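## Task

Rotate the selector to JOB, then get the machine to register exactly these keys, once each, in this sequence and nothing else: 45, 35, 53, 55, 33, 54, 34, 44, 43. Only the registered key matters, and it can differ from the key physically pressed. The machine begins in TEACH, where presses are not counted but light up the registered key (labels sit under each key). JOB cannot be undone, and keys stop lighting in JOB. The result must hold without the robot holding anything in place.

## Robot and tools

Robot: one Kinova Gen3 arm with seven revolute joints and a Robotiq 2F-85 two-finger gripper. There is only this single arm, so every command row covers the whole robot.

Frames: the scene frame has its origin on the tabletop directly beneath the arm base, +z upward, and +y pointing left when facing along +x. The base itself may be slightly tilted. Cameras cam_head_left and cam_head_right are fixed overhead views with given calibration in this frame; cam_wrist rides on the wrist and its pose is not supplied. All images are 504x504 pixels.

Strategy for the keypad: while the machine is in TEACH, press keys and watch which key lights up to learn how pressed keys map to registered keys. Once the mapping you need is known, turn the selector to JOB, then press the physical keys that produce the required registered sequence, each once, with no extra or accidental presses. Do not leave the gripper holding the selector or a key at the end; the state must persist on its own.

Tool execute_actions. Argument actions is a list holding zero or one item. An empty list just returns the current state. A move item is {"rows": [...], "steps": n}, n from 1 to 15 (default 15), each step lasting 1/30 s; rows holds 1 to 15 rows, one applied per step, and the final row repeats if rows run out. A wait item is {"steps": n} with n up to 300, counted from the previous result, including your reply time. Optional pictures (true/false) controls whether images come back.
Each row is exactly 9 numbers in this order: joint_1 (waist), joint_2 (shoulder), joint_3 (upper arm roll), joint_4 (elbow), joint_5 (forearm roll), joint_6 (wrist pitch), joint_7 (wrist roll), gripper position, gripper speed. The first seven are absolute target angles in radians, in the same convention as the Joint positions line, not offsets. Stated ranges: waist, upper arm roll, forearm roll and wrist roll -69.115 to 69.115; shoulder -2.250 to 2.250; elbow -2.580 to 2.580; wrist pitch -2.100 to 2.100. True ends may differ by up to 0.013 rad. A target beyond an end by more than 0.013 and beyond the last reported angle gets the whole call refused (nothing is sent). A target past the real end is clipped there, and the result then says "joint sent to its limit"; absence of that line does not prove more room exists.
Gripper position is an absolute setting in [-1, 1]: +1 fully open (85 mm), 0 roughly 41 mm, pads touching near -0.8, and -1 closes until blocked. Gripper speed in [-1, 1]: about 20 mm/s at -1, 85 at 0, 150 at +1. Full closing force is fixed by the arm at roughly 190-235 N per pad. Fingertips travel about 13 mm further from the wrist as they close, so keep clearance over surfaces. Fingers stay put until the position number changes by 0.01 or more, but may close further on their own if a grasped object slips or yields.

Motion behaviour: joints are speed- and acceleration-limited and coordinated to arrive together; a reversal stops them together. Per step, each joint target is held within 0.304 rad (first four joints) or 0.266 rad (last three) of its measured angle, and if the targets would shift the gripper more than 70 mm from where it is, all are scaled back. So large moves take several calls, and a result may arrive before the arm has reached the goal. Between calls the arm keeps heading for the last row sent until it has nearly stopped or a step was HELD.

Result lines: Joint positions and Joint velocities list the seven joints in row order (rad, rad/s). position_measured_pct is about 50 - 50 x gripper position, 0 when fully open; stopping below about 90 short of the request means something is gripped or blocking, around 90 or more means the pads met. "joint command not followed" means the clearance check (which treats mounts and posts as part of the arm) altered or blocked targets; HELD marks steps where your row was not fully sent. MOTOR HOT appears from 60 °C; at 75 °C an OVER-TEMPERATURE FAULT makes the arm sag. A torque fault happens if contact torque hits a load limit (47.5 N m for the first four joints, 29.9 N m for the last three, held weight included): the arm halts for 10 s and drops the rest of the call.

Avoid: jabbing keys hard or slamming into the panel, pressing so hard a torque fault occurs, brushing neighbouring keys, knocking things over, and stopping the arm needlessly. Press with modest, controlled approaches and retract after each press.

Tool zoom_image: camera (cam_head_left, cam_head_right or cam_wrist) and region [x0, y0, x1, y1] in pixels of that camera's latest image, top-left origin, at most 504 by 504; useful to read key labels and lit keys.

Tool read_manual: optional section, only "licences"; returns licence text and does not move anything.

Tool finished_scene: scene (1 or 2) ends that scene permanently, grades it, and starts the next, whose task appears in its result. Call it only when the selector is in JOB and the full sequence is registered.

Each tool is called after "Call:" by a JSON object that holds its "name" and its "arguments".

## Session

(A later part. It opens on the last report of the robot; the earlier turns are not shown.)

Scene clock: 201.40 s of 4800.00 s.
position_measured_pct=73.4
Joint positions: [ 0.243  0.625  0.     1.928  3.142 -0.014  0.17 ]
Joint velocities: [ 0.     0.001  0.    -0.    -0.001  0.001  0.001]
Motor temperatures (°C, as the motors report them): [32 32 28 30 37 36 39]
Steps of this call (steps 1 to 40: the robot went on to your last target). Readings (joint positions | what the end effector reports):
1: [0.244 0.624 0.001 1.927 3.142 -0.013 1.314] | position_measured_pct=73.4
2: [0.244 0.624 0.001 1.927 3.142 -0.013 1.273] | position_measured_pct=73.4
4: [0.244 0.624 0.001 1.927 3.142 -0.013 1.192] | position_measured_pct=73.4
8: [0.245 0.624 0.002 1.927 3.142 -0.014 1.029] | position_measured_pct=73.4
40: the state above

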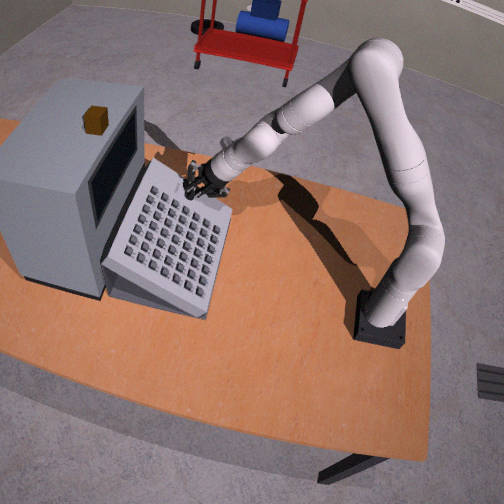

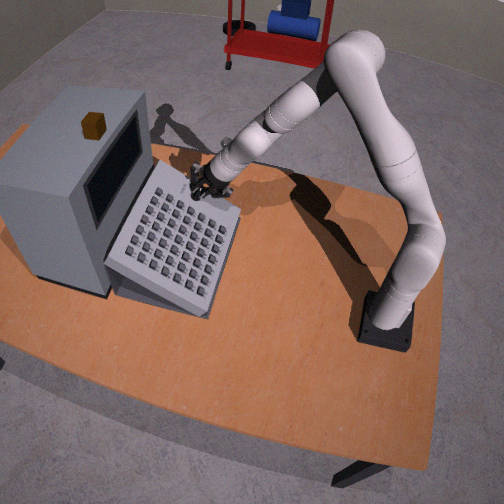

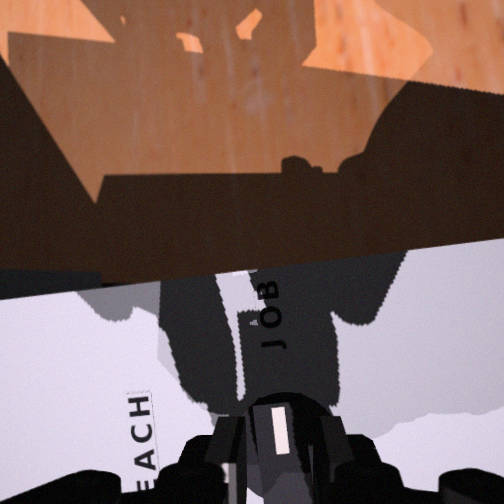

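Call:
{"name": "execute_actions", "arguments": {"actions": [{"rows":[[0.243,0.53,0,1.968,3.1416,-0.068,0.27,-0.4,0]],"steps":10}], "pictures": false}}

Call:
{"name": "execute_actions", "arguments": {"actions": [{"rows":[[-0.0313,0.55,0,2.178,3.1416,0.162,1.58,-1,0]],"steps":15}], "pictures": false}}

Call:
{"name": "execute_actions", "arguments": {"actions": [{"rows":[[-0.0313,0.57,0,2.1686,3.1416,0.1725,1.58,-1,0]],"steps":15}], "pictures": false}}

Call:
{"name": "execute_actions", "arguments": {"actions": [{"rows":[[-0.0313,0.57,0,2.1686,3.1416,0.1725,1.58,-1,0]],"steps":10}], "pictures": false}}

Call:
{"name": "execute_actions", "arguments": {"actions": [{"rows":[[-0.0313,0.59,0,2.1587,3.1416,0.183,1.58,-1,0],[-0.0313,0.59,0,2.1587,3.1416,0.183,1.58,-1,0],[-0.0313,0.598,0,2.1548,3.1416,0.187,1.58,-1,0],[-0.0313,0.605,0,2.1514,3.1416,0.1905,1.58,-1,0],[-0.0313,0.6119,0,2.148,3.1416,0.194,1.58,-1,0]],"steps":11}], "pictures": false}}

Call:
{"name": "execute_actions", "arguments": {"actions": [{"rows":[[-0.0313,0.57,0,2.1686,3.1416,0.1725,1.58,-1,0],[-0.0313,0.57,0,2.1686,3.1416,0.1725,1.58,-1,0],[-0.0313,0.57,0,2.1686,3.1416,0.1725,1.58,-1,0],[-0.0313,0.57,0,2.1686,3.1416,0.1725,1.58,-1,0],[-0.0322,0.559,0,2.0647,3.1416,0.0576,1.58,-1,0]],"steps":15}], "pictures": false}}

Call:
{"name": "execute_actions", "arguments": {"actions": [{"rows":[[-0.0322,0.58,0,2.0547,3.1416,0.0686,1.58,-1,0],[-0.0322,0.58,0,2.0547,3.1416,0.0686,1.58,-1,0],[-0.0322,0.588,0,2.0508,3.1416,0.0727,1.58,-1,0],[-0.0322,0.595,0,2.0474,3.1416,0.0764,1.58,-1,0],[-0.0322,0.6024,0,2.0439,3.1416,0.0803,1.58,-1,0]],"steps":11}], "pictures": false}}

Call:
{"name": "execute_actions", "arguments": {"actions": [{"rows":[[-0.0322,0.551,0,2.0685,3.1416,0.0534,1.58,-1,0],[-0.0322,0.551,0,2.0685,3.1416,0.0534,1.58,-1,0],[-0.0322,0.551,0,2.0685,3.1416,0.0534,1.58,-1,0],[-0.0322,0.551,0,2.0685,3.1416,0.0534,1.58,-1,0],[-0.0322,0.551,0,2.0685,3.1416,0.0534,1.58,-1,0],[-0.0322,0.551,0,2.0685,3.1416,0.0534,1.58,-1,0],[-0.1653,0.5875,0,2.2727,3.1416,0.294,1.58,-1,0]],"steps":15}], "pictures": false}}

Call:
{"name": "execute_actions", "arguments": {"actions": [{"rows":[[-0.1653,0.5875,0,2.2727,3.1416,0.294,1.58,-1,0]],"steps":7}], "pictures": false}}

Call:
{"name": "execute_actions", "arguments": {"actions": [{"rows":[[-0.1653,0.609,0,2.262,3.1416,0.305,1.58,-1,0],[-0.1653,0.609,0,2.262,3.1416,0.305,1.58,-1,0],[-0.1653,0.617,0,2.258,3.1416,0.309,1.58,-1,0],[-0.1653,0.624,0,2.2545,3.1416,0.3125,1.58,-1,0],[-0.1653,0.6312,0,2.2508,3.1416,0.316,1.58,-1,0]],"steps":11}], "pictures": false}}

Call:
{"name": "execute_actions", "arguments": {"actions": [{"rows":[[-0.1653,0.5933,0,2.2698,3.1416,0.297,1.58,-1,0],[-0.1653,0.5933,0,2.2698,3.1416,0.297,1.58,-1,0],[-0.1653,0.5933,0,2.2698,3.1416,0.297,1.58,-1,0],[-0.1653,0.5933,0,2.2698,3.1416,0.297,1.58,-1,0],[-0.029,0.5933,0,2.2698,3.1416,0.297,1.58,-1,0]],"steps":15}], "pictures": false}}

Call:
{"name": "execute_actions", "arguments": {"actions": [{"rows":[[-0.029,0.5933,0,2.2698,3.1416,0.297,1.58,-1,0],[-0.029,0.5933,0,2.2698,3.1416,0.297,1.58,-1,0],[-0.029,0.613,0,2.26,3.1416,0.307,1.58,-1,0],[-0.029,0.613,0,2.26,3.1416,0.307,1.58,-1,0],[-0.029,0.62,0,2.2565,3.1416,0.3105,1.58,-1,0],[-0.029,0.627,0,2.253,3.1416,0.314,1.58,-1,0],[-0.029,0.633,0,2.25,3.1416,0.317,1.58,-1,0]],"steps":13}], "pictures": false}}

Call:
{"name": "execute_actions", "arguments": {"actions": [{"rows":[[-0.029,0.5875,0,2.2727,3.1416,0.294,1.58,-1,0],[-0.029,0.5875,0,2.2727,3.1416,0.294,1.58,-1,0],[-0.029,0.5875,0,2.2727,3.1416,0.294,1.58,-1,0],[-0.029,0.5875,0,2.2727,3.1416,0.294,1.58,-1,0],[-0.029,0.5875,0,2.2727,3.1416,0.294,1.58,-1,0],[-0.1535,0.555,0,2.0666,3.1416,0.0555,1.58,-1,0]],"steps":15}], "pictures": false}}

Call:
{"name": "execute_actions", "arguments": {"actions": [{"rows":[[-0.1535,0.555,0,2.0666,3.1416,0.0555,1.58,-1,0]],"steps":6}], "pictures": false}}

Call:
{"name": "execute_actions", "arguments": {"actions": [{"rows":[[-0.1535,0.576,0,2.0566,3.1416,0.0665,1.58,-1,0],[-0.1535,0.576,0,2.0566,3.1416,0.0665,1.58,-1,0],[-0.1535,0.584,0,2.0527,3.1416,0.0706,1.58,-1,0],[-0.1535,0.592,0,2.0489,3.1416,0.0748,1.58,-1,0],[-0.1535,0.5995,0,2.0452,3.1416,0.0788,1.58,-1,0]],"steps":12}], "pictures": false}}

Call:
{"name": "execute_actions", "arguments": {"actions": [{"rows":[[-0.1535,0.551,0,2.0685,3.1416,0.0534,1.58,-1,0]],"steps":7}]}}

Scene clock: 248.20 s of 4800.00 s.
position_measured_pct=69.8
Joint positions: [ 0.243  0.534  0.     1.967  3.142 -0.068  0.27 ]
Joint velocities: [-0.001 -0.026 -0.001  0.016 -0.001 -0.011  0.006]
Motor temperatures (°C, as the motors report them): [32 32 28 30 37 36 39]
Steps of this call (steps 1 to 15: the robot went on to your last target; steps 16 to 90: nothing new was sent; then 43.47 s passed at rest; steps 91 to 100: all 10 steps of this action). Readings (joint positions | what the end effector reports):
91: [0.243 0.624 0.000 1.928 3.142 -0.015 0.171] | position_measured_pct=73.4
92: [0.243 0.617 0.000 1.931 3.142 -0.018 0.176] | position_measured_pct=72.6
94: [0.243 0.587 0.000 1.943 3.142 -0.033 0.204] | position_measured_pct=70.6
98: [0.243 0.536 0.000 1.966 3.142 -0.066 0.267] | position_measured_pct=69.8
100: the state above

Scene clock: 248.70 s of 4800.00 s.
position_measured_pct=91.3
Joint positions: [ 0.002  0.548 -0.001  2.155  3.142  0.137  0.703]
Joint velocities: [-0.206  0.011  0.003  0.159 -0.001  0.17   1.215]
Motor temperatures (°C, as the motors report them): [32 32 28 30 37 36 39]
Steps of this call (steps 1 to 15: all 15 steps of this action). Readings (joint positions | what the end effector reports):
1: [0.242 0.534 0.000 1.968 3.142 -0.067 0.271] | position_measured_pct=69.8
2: [0.235 0.534 0.002 1.972 3.142 -0.062 0.275] | position_measured_pct=70.2
4: [0.205 0.536 0.003 1.993 3.142 -0.038 0.301] | position_measured_pct=74.6
8: [0.102 0.542 0.001 2.071 3.142 0.047 0.420] | position_measured_pct=85.7
15: the state above

Scene clock: 249.20 s of 4800.00 s.
position_measured_pct=91.3
Joint positions: [-0.03   0.568 -0.     2.168  3.142  0.171  1.313]
Joint velocities: [-0.009  0.011  0.001  0.001  0.002  0.007  1.217]
Motor temperatures (°C, as the motors report them): [32 32 28 30 37 36 39]
Steps of this call (steps 1 to 15: all 15 steps of this action). Readings (joint positions | what the end effector reports):
1: [-0.004 0.549 -0.001 2.159 3.142 0.142 0.744] | position_measured_pct=91.3
2: [-0.009 0.550 -0.000 2.162 3.142 0.147 0.785] | position_measured_pct=91.3
4: [-0.017 0.555 -0.000 2.165 3.142 0.156 0.866] | position_measured_pct=91.3
8: [-0.025 0.563 -0.000 2.167 3.142 0.166 1.028] | position_measured_pct=91.3
15: the state above

Scene clock: 249.53 s of 4800.00 s.
position_measured_pct=91.3
Joint positions: [-0.031  0.57  -0.     2.169  3.142  0.172  1.58 ]
Joint velocities: [-0.    -0.     0.002 -0.002 -0.002 -0.001  0.003]
Motor temperatures (°C, as the motors report them): [32 32 28 30 37 36 39]
Steps of this call (steps 1 to 10: all 10 steps of this action). Readings (joint positions | what the end effector reports):
1: [-0.030 0.569 -0.000 2.168 3.142 0.171 1.354] | position_measured_pct=91.3
2: [-0.030 0.569 -0.000 2.168 3.142 0.172 1.394] | position_measured_pct=91.3
4: [-0.031 0.569 -0.000 2.169 3.142 0.172 1.476] | position_measured_pct=91.3
8: [-0.031 0.570 -0.000 2.169 3.142 0.172 1.577] | position_measured_pct=91.3
10: the state above

Scene clock: 249.90 s of 4800.00 s.
position_measured_pct=91.3
Joint positions: [-0.031  0.608 -0.     2.151  3.142  0.192  1.58 ]
Joint velocities: [ 0.     0.    -0.003 -0.001 -0.     0.001 -0.   ]
Motor temperatures (°C, as the motors report them): [32 32 28 30 37 36 39]
Steps of this call (steps 1 to 11: all 11 steps of this action). Readings (joint positions | what the end effector reports):
1: [-0.031 0.571 -0.000 2.168 3.142 0.173 1.580] | position_measured_pct=91.3
2: [-0.031 0.578 0.000 2.165 3.142 0.176 1.580] | position_measured_pct=91.3
4: [-0.031 0.594 0.000 2.158 3.142 0.184 1.580] | position_measured_pct=91.3
8: [-0.031 0.607 -0.000 2.151 3.142 0.191 1.580] | position_measured_pct=91.3
11: the state above

Scene clock: 250.40 s of 4800.00 s.
position_measured_pct=91.3
Joint positions: [-0.032  0.559 -0.     2.065  3.142  0.059  1.58 ]
Joint velocities: [-0.    -0.003 -0.    -0.01   0.001 -0.022  0.   ]
Motor temperatures (°C, as the motors report them): [32 32 28 30 37 36 39]
Steps of this call (steps 1 to 15: all 15 steps of this action). Readings (joint positions | what the end effector reports):
1: [-0.031 0.607 -0.000 2.152 3.142 0.192 1.580] | position_measured_pct=91.3
2: [-0.031 0.601 -0.000 2.154 3.142 0.190 1.580] | position_measured_pct=91.3
4: [-0.031 0.579 -0.000 2.163 3.142 0.180 1.580] | position_measured_pct=91.3
8: [-0.032 0.565 0.000 2.147 3.142 0.125 1.580] | position_measured_pct=91.3
15: the state above

Scene clock: 250.77 s of 4800.00 s.
position_measured_pct=91.3
Joint positions: [-0.032  0.599 -0.     2.047  3.142  0.078  1.58 ]
Joint velocities: [ 0.    -0.001  0.001 -0.001  0.    -0.001 -0.001]
Motor temperatures (°C, as the motors report them): [32 32 28 30 37 36 39]
Steps of this call (steps 1 to 11: all 11 steps of this action). Readings (joint positions | what the end effector reports):
1: [-0.032 0.560 -0.000 2.064 3.142 0.059 1.580] | position_measured_pct=91.3
2: [-0.032 0.567 0.000 2.061 3.142 0.062 1.580] | position_measured_pct=91.3
4: [-0.032 0.584 0.000 2.054 3.142 0.069 1.580] | position_measured_pct=91.3
8: [-0.032 0.598 -0.000 2.047 3.142 0.078 1.580] | position_measured_pct=91.3
11: the state above

Scene clock: 251.27 s of 4800.00 s.
position_measured_pct=91.3
Joint positions: [-0.141  0.582 -0.001  2.234  3.142  0.247  1.58 ]
Joint velocities: [-0.341  0.091 -0.014  0.61   0.003  0.711  0.001]
Motor temperatures (°C, as the motors report them): [32 32 28 30 37 36 39]
Steps of this call (steps 1 to 15: all 15 steps of this action). Readings (joint positions | what the end effector reports):
1: [-0.032 0.598 -0.000 2.047 3.142 0.078 1.580] | position_measured_pct=91.3
2: [-0.032 0.592 -0.000 2.049 3.142 0.076 1.580] | position_measured_pct=91.3
4: [-0.032 0.567 -0.000 2.059 3.142 0.065 1.580] | position_measured_pct=91.3
8: [-0.038 0.555 0.001 2.074 3.142 0.062 1.580] | position_measured_pct=91.3
15: the state above

Scene clock: 251.50 s of 4800.00 s.
position_measured_pct=91.3
Joint positions: [-0.163  0.587 -0.     2.273  3.142  0.294  1.58 ]
Joint velocities: [-0.02   0.002  0.003  0.004  0.     0.003  0.001]
Motor temperatures (°C, as the motors report them): [32 32 28 30 37 36 39]
Steps of this call (steps 1 to 7: all 7 steps of this action). Readings (joint positions | what the end effector reports):
1: [-0.150 0.584 -0.002 2.252 3.142 0.268 1.580] | position_measured_pct=91.3
2: [-0.157 0.586 -0.002 2.264 3.142 0.282 1.580] | position_measured_pct=91.3
4: [-0.160 0.587 -0.001 2.272 3.142 0.292 1.580] | position_measured_pct=91.3
7: the state above

Scene clock: 251.87 s of 4800.00 s.
position_measured_pct=91.3
Joint positions: [-0.165  0.626  0.     2.255  3.142  0.314  1.58 ]
Joint velocities: [-0.     0.001  0.     0.002  0.     0.003 -0.   ]
Motor temperatures (°C, as the motors report them): [32 32 28 30 37 36 39]
Steps of this call (steps 1 to 11: all 11 steps of this action). Readings (joint positions | what the end effector reports):
1: [-0.164 0.589 -0.000 2.272 3.142 0.294 1.580] | position_measured_pct=91.3
2: [-0.164 0.596 -0.000 2.269 3.142 0.297 1.580] | position_measured_pct=91.3
4: [-0.165 0.612 -0.000 2.261 3.142 0.305 1.580] | position_measured_pct=91.3
8: [-0.165 0.626 0.000 2.255 3.142 0.314 1.580] | position_measured_pct=91.3
11: the state above

Scene clock: 252.37 s of 4800.00 s.
position_measured_pct=91.3
Joint positions: [-0.035  0.593  0.002  2.27   3.141  0.297  1.58 ]
Joint velocities: [ 0.029  0.    -0.033 -0.002  0.007  0.001 -0.   ]
Motor temperatures (°C, as the motors report them): [32 32 28 30 37 36 39]
Steps of this call (steps 1 to 15: all 15 steps of this action). Readings (joint positions | what the end effector reports):
1: [-0.165 0.625 0.000 2.255 3.142 0.314 1.580] | position_measured_pct=91.3
2: [-0.165 0.620 0.000 2.257 3.142 0.312 1.580] | position_measured_pct=91.3
4: [-0.165 0.599 -0.000 2.266 3.142 0.303 1.580] | position_measured_pct=91.3
8: [-0.128 0.595 -0.002 2.269 3.142 0.297 1.580] | position_measured_pct=91.3
15: the state above

Scene clock: 252.80 s of 4800.00 s.
position_measured_pct=91.3
Joint positions: [-0.029  0.629 -0.     2.254  3.142  0.315  1.58 ]
Joint velocities: [ 0.001  0.001 -0.001 -0.     0.002  0.002 -0.001]
Motor temperatures (°C, as the motors report them): [32 32 28 30 37 36 39]
Steps of this call (steps 1 to 13: all 13 steps of this action). Readings (joint positions | what the end effector reports):
1: [-0.034 0.593 0.001 2.270 3.142 0.297 1.580] | position_measured_pct=91.3
2: [-0.033 0.593 0.000 2.270 3.142 0.297 1.580] | position_measured_pct=91.3
4: [-0.031 0.602 0.000 2.267 3.142 0.300 1.580] | position_measured_pct=91.3
8: [-0.030 0.628 -0.000 2.253 3.142 0.314 1.580] | position_measured_pct=91.3
13: the state above

Scene clock: 253.30 s of 4800.00 s.
position_measured_pct=91.3
Joint positions: [-0.136  0.559 -0.001  2.095  3.142  0.085  1.58 ]
Joint velocities: [-0.253 -0.06  -0.01  -0.532  0.001 -0.513 -0.001]
Motor temperatures (°C, as the motors report them): [32 32 28 30 37 36 39]
Steps of this call (steps 1 to 15: all 15 steps of this action). Readings (joint positions | what the end effector reports):
1: [-0.029 0.628 -0.000 2.254 3.142 0.315 1.580] | position_measured_pct=91.3
2: [-0.029 0.623 -0.000 2.256 3.142 0.313 1.580] | position_measured_pct=91.3
4: [-0.029 0.599 -0.000 2.266 3.142 0.303 1.580] | position_measured_pct=91.3
8: [-0.041 0.581 0.001 2.260 3.141 0.270 1.580] | position_measured_pct=91.3
15: the state above

Scene clock: 253.50 s of 4800.00 s.
position_measured_pct=91.3
Joint positions: [-0.151  0.555 -0.     2.067  3.142  0.056  1.58 ]
Joint velocities: [-0.018  0.     0.003 -0.002 -0.    -0.005  0.   ]
Motor temperatures (°C, as the motors report them): [32 32 28 30 37 36 39]
Steps of this call (steps 1 to 6: all 6 steps of this action). Readings (joint positions | what the end effector reports):
1: [-0.143 0.557 -0.001 2.081 3.142 0.071 1.580] | position_measured_pct=91.3
2: [-0.148 0.556 -0.001 2.071 3.142 0.062 1.580] | position_measured_pct=91.3
4: [-0.150 0.555 -0.001 2.067 3.142 0.057 1.580] | position_measured_pct=91.3
6: the state above

Scene clock: 253.90 s of 4800.00 s.
position_measured_pct=91.3
Joint positions: [-0.153  0.596  0.     2.048  3.142  0.077  1.58 ]
Joint velocities: [-0.     0.     0.001 -0.    -0.002  0.001 -0.   ]
Motor temperatures (°C, as the motors report them): [32 32 28 30 37 36 39]
Steps of this call (steps 1 to 12: all 12 steps of this action). Readings (joint positions | what the end effector reports):
1: [-0.152 0.557 -0.000 2.066 3.142 0.056 1.580] | position_measured_pct=91.3
2: [-0.152 0.563 -0.000 2.063 3.142 0.059 1.580] | position_measured_pct=91.3
4: [-0.153 0.580 -0.000 2.056 3.142 0.067 1.580] | position_measured_pct=91.3
8: [-0.153 0.596 0.000 2.048 3.142 0.076 1.580] | position_measured_pct=91.3
12: the state above

Scene clock: 254.13 s of 4800.00 s.
position_measured_pct=91.3
Joint positions: [-0.153  0.553  0.     2.068  3.142  0.054  1.58 ]
Joint velocities: [-0.     0.019 -0.     0.017 -0.001 -0.024  0.002]
Motor temperatures (°C, as the motors report them): [32 32 28 30 37 36 39]
Steps of this call (steps 1 to 7: all 7 steps of this action). Readings (joint positions | what the end effector reports):
1: [-0.153 0.595 0.000 2.048 3.142 0.077 1.580] | position_measured_pct=91.3
2: [-0.153 0.590 0.000 2.050 3.142 0.075 1.580] | position_measured_pct=91.3
4: [-0.153 0.565 -0.000 2.060 3.142 0.064 1.580] | position_measured_pct=91.3
7: the state above

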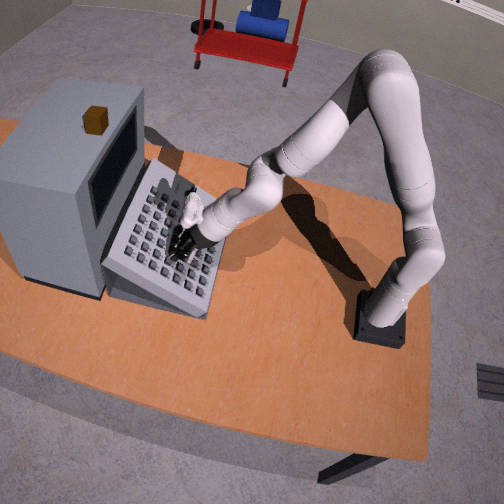

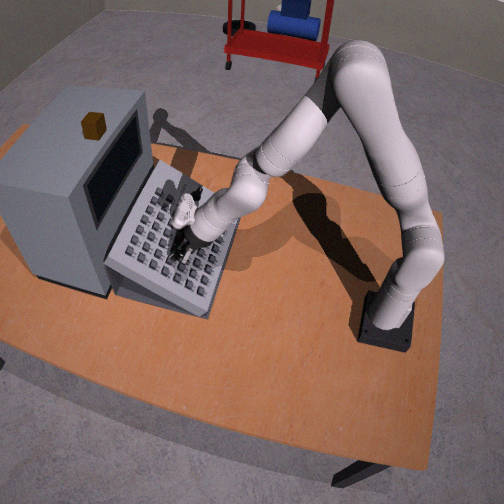

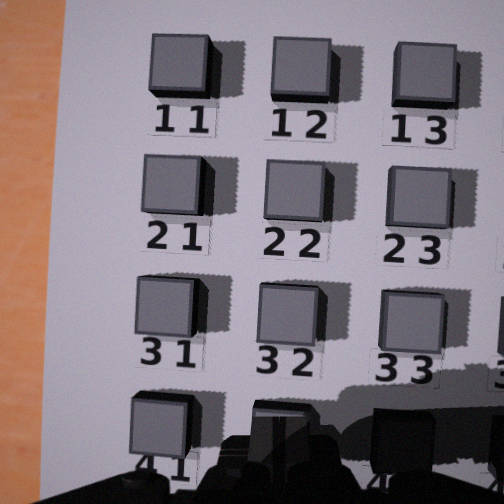

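All bottomed. Remaining: 63, 43, 53, 52.

Call:
{"name": "execute_actions", "arguments": {"actions": [{"rows":[[-0.097,0.5875,0,2.2727,3.1416,0.294,1.58,-1,0]],"steps":15}], "pictures": false}}

Call:
{"name": "execute_actions", "arguments": {"actions": [{"rows":[[-0.097,0.609,0,2.262,3.1416,0.305,1.58,-1,0],[-0.097,0.609,0,2.262,3.1416,0.305,1.58,-1,0],[-0.097,0.617,0,2.258,3.1416,0.309,1.58,-1,0],[-0.097,0.624,0,2.2545,3.1416,0.3125,1.58,-1,0],[-0.097,0.63,0,2.2514,3.1416,0.3154,1.58,-1,0]],"steps":11}], "pictures": false}}

Call:
{"name": "execute_actions", "arguments": {"actions": [{"rows":[[-0.097,0.5875,0,2.2727,3.1416,0.294,1.58,-1,0],[-0.097,0.5875,0,2.2727,3.1416,0.294,1.58,-1,0],[-0.097,0.5875,0,2.2727,3.1416,0.294,1.58,-1,0],[-0.097,0.5875,0,2.2727,3.1416,0.294,1.58,-1,0],[-0.097,0.5875,0,2.2727,3.1416,0.294,1.58,-1,0],[-0.0929,0.555,0,2.0666,3.1416,0.0555,1.58,-1,0]],"steps":15}], "pictures": false}}

Call:
{"name": "execute_actions", "arguments": {"actions": [{"rows":[[-0.0929,0.555,0,2.0666,3.1416,0.0555,1.58,-1,0],[-0.0929,0.555,0,2.0666,3.1416,0.0555,1.58,-1,0],[-0.0929,0.555,0,2.0666,3.1416,0.0555,1.58,-1,0],[-0.0929,0.555,0,2.0666,3.1416,0.0555,1.58,-1,0],[-0.0929,0.576,0,2.0566,3.1416,0.0665,1.58,-1,0],[-0.0929,0.576,0,2.0566,3.1416,0.0665,1.58,-1,0],[-0.0929,0.584,0,2.0527,3.1416,0.0706,1.58,-1,0],[-0.0929,0.592,0,2.0489,3.1416,0.0748,1.58,-1,0],[-0.0929,0.6,0,2.045,3.1416,0.079,1.58,-1,0]],"steps":15}], "pictures": false}}

Call:
{"name": "execute_actions", "arguments": {"actions": [{"rows":[[-0.0929,0.559,0,2.0647,3.1416,0.0576,1.58,-1,0],[-0.0929,0.559,0,2.0647,3.1416,0.0576,1.58,-1,0],[-0.0929,0.559,0,2.0647,3.1416,0.0576,1.58,-1,0],[-0.0929,0.559,0,2.0647,3.1416,0.0576,1.58,-1,0],[-0.0929,0.559,0,2.0647,3.1416,0.0576,1.58,-1,0],[-0.0953,0.57,0,2.1686,3.1416,0.1725,1.58,-1,0]],"steps":15}], "pictures": false}}

Call:
{"name": "execute_actions", "arguments": {"actions": [{"rows":[[-0.0953,0.57,0,2.1686,3.1416,0.1725,1.58,-1,0],[-0.0953,0.588,0,2.1597,3.1416,0.182,1.58,-1,0],[-0.0953,0.588,0,2.1597,3.1416,0.182,1.58,-1,0],[-0.0953,0.595,0,2.1562,3.1416,0.1855,1.58,-1,0],[-0.0953,0.602,0,2.1528,3.1416,0.189,1.58,-1,0],[-0.0953,0.608,0,2.15,3.1416,0.192,1.58,-1,0]],"steps":12}], "pictures": false}}

Call:
{"name": "execute_actions", "arguments": {"actions": [{"rows":[[-0.0953,0.57,0,2.1686,3.1416,0.1725,1.58,-1,0],[-0.0953,0.57,0,2.1686,3.1416,0.1725,1.58,-1,0],[-0.0953,0.57,0,2.1686,3.1416,0.1725,1.58,-1,0],[-0.0953,0.57,0,2.1686,3.1416,0.1725,1.58,-1,0],[-0.1591,0.57,0,2.1686,3.1416,0.1725,1.58,-1,0]],"steps":13}], "pictures": false}}

Call:
{"name": "execute_actions", "arguments": {"actions": [{"rows":[[-0.1591,0.588,0,2.1597,3.1416,0.182,1.58,-1,0],[-0.1591,0.588,0,2.1597,3.1416,0.182,1.58,-1,0],[-0.1591,0.595,0,2.1562,3.1416,0.1855,1.58,-1,0],[-0.1591,0.602,0,2.1528,3.1416,0.189,1.58,-1,0],[-0.1591,0.608,0,2.15,3.1416,0.192,1.58,-1,0]],"steps":11}], "pictures": false}}

Call:
{"name": "execute_actions", "arguments": {"actions": [{"rows":[[-0.1591,0.55,0,2.178,3.1416,0.162,1.58,-1,0]],"steps":10}], "pictures": false}}

Scene clock: 275.10 s of 4800.00 s.
position_measured_pct=91.3
Joint positions: [-0.098  0.587  0.     2.272  3.142  0.294  1.58 ]
Joint velocities: [ 0.01   0.005  0.     0.002  0.001  0.01  -0.001]
Motor temperatures (°C, as the motors report them): [32 32 28 30 37 36 39]
Steps of this call (steps 1 to 15: the robot went on to your last target; steps 16 to 90: nothing new was sent; then 17.47 s passed at rest; steps 91 to 105: all 15 steps of this action). Readings (joint positions | what the end effector reports):
91: [-0.153 0.551 -0.000 2.069 3.142 0.055 1.580] | position_measured_pct=91.3
92: [-0.151 0.552 -0.000 2.074 3.142 0.061 1.580] | position_measured_pct=91.3
94: [-0.143 0.557 -0.001 2.101 3.142 0.093 1.580] | position_measured_pct=91.3
98: [-0.113 0.577 0.000 2.210 3.142 0.220 1.580] | position_measured_pct=91.3
105: the state above

Scene clock: 275.47 s of 4800.00 s.
position_measured_pct=91.3
Joint positions: [-0.097  0.626 -0.     2.255  3.142  0.314  1.58 ]
Joint velocities: [ 0.    -0.001 -0.002  0.001  0.     0.001  0.001]
Motor temperatures (°C, as the motors report them): [32 32 28 30 37 36 39]
Steps of this call (steps 1 to 11: all 11 steps of this action). Readings (joint positions | what the end effector reports):
1: [-0.098 0.589 0.000 2.272 3.142 0.294 1.580] | position_measured_pct=91.3
2: [-0.098 0.596 0.000 2.269 3.142 0.297 1.580] | position_measured_pct=91.3
4: [-0.097 0.612 0.000 2.261 3.142 0.305 1.580] | position_measured_pct=91.3
8: [-0.097 0.626 -0.000 2.255 3.142 0.313 1.580] | position_measured_pct=91.3
11: the state above

Scene clock: 275.97 s of 4800.00 s.
position_measured_pct=91.3
Joint positions: [-0.093  0.558  0.     2.093  3.142  0.082  1.58 ]
Joint velocities: [ 0.007 -0.053 -0.001 -0.509 -0.001 -0.491  0.001]
Motor temperatures (°C, as the motors report them): [32 32 28 30 37 36 39]
Steps of this call (steps 1 to 15: all 15 steps of this action). Readings (joint positions | what the end effector reports):
1: [-0.097 0.625 -0.000 2.255 3.142 0.313 1.580] | position_measured_pct=91.3
2: [-0.097 0.620 -0.000 2.257 3.142 0.311 1.580] | position_measured_pct=91.3
4: [-0.097 0.597 -0.000 2.267 3.142 0.301 1.580] | position_measured_pct=91.3
8: [-0.097 0.581 0.000 2.260 3.142 0.270 1.580] | position_measured_pct=91.3
15: the state above

Scene clock: 276.47 s of 4800.00 s.
position_measured_pct=91.3
Joint positions: [-0.093  0.596 -0.     2.048  3.142  0.077  1.58 ]
Joint velocities: [ 0.    -0.001  0.002  0.    -0.     0.001 -0.   ]
Motor temperatures (°C, as the motors report them): [32 32 28 30 37 36 39]
Steps of this call (steps 1 to 15: all 15 steps of this action). Readings (joint positions | what the end effector reports):
1: [-0.093 0.557 0.000 2.079 3.142 0.069 1.580] | position_measured_pct=91.3
2: [-0.093 0.556 0.000 2.071 3.142 0.061 1.580] | position_measured_pct=91.3
4: [-0.093 0.555 -0.000 2.067 3.142 0.057 1.580] | position_measured_pct=91.3
8: [-0.093 0.580 0.000 2.056 3.142 0.067 1.580] | position_measured_pct=91.3
15: the state above

Scene clock: 276.97 s of 4800.00 s.
position_measured_pct=91.3
Joint positions: [-0.095  0.57  -0.     2.168  3.142  0.171  1.58 ]
Joint velocities: [-0.001 -0.002  0.001  0.006 -0.     0.032 -0.002]
Motor temperatures (°C, as the motors report them): [32 32 28 30 37 36 39]
Steps of this call (steps 1 to 15: all 15 steps of this action). Readings (joint positions | what the end effector reports):
1: [-0.093 0.595 -0.000 2.048 3.142 0.077 1.580] | position_measured_pct=91.3
2: [-0.093 0.590 -0.000 2.050 3.142 0.075 1.580] | position_measured_pct=91.3
4: [-0.093 0.567 -0.000 2.059 3.142 0.065 1.580] | position_measured_pct=91.3
8: [-0.093 0.562 0.000 2.084 3.142 0.077 1.580] | position_measured_pct=91.3
15: the state above

Scene clock: 277.37 s of 4800.00 s.
position_measured_pct=91.3
Joint positions: [-0.095  0.605  0.     2.153  3.142  0.19   1.58 ]
Joint velocities: [ 0.     0.001 -0.     0.003 -0.     0.     0.   ]
Motor temperatures (°C, as the motors report them): [32 32 28 30 37 36 39]
Steps of this call (steps 1 to 12: all 12 steps of this action). Readings (joint positions | what the end effector reports):
1: [-0.095 0.570 0.000 2.168 3.142 0.172 1.580] | position_measured_pct=91.3
2: [-0.095 0.572 0.000 2.168 3.142 0.173 1.580] | position_measured_pct=91.3
4: [-0.095 0.586 0.000 2.162 3.142 0.179 1.580] | position_measured_pct=91.3
8: [-0.095 0.605 0.000 2.152 3.142 0.190 1.580] | position_measured_pct=91.3
12: the state above

Scene clock: 277.80 s of 4800.00 s.
position_measured_pct=91.3
Joint positions: [-0.156  0.57  -0.001  2.168  3.142  0.173  1.58 ]
Joint velocities: [-0.02  -0.004  0.024  0.002 -0.002 -0.001  0.   ]
Motor temperatures (°C, as the motors report them): [32 32 28 30 37 36 39]
Steps of this call (steps 1 to 13: all 13 steps of this action). Readings (joint positions | what the end effector reports):
1: [-0.095 0.604 0.000 2.153 3.142 0.190 1.580] | position_measured_pct=91.3
2: [-0.095 0.598 -0.000 2.155 3.142 0.188 1.580] | position_measured_pct=91.3
4: [-0.095 0.577 -0.000 2.164 3.142 0.178 1.580] | position_measured_pct=91.3
8: [-0.131 0.572 0.002 2.169 3.141 0.172 1.580] | position_measured_pct=91.3
13: the state above

Scene clock: 278.17 s of 4800.00 s.
position_measured_pct=91.3
Joint positions: [-0.159  0.605  0.     2.153  3.142  0.19   1.58 ]
Joint velocities: [-0.     0.     0.002 -0.001  0.001  0.001  0.001]
Motor temperatures (°C, as the motors report them): [32 32 28 30 37 36 39]
Steps of this call (steps 1 to 11: all 11 steps of this action). Readings (joint positions | what the end effector reports):
1: [-0.157 0.572 -0.000 2.168 3.142 0.173 1.580] | position_measured_pct=91.3
2: [-0.157 0.578 0.000 2.165 3.142 0.176 1.580] | position_measured_pct=91.3
4: [-0.158 0.592 -0.000 2.159 3.142 0.183 1.580] | position_measured_pct=91.3
8: [-0.159 0.604 0.000 2.153 3.142 0.190 1.580] | position_measured_pct=91.3
11: the state above

Scene clock: 278.50 s of 4800.00 s.
position_measured_pct=91.3
Joint positions: [-0.159  0.552  0.     2.178  3.142  0.162  1.58 ]
Joint velocities: [-0.001 -0.017  0.001 -0.001 -0.001  0.001  0.   ]
Motor temperatures (°C, as the motors report them): [32 32 28 30 37 36 39]
Steps of this call (steps 1 to 10: all 10 steps of this action). Readings (joint positions | what the end effector reports):
1: [-0.159 0.604 0.000 2.153 3.142 0.190 1.580] | position_measured_pct=91.3
2: [-0.159 0.598 0.000 2.155 3.142 0.188 1.580] | position_measured_pct=91.3
4: [-0.159 0.572 -0.000 2.166 3.142 0.176 1.580] | position_measured_pct=91.3
8: [-0.159 0.553 0.000 2.177 3.142 0.162 1.580] | position_measured_pct=91.3
10: the state above

Call:
{"name": "finished_scene", "arguments": {"scene": 1}}

The scene is finished: the task was done.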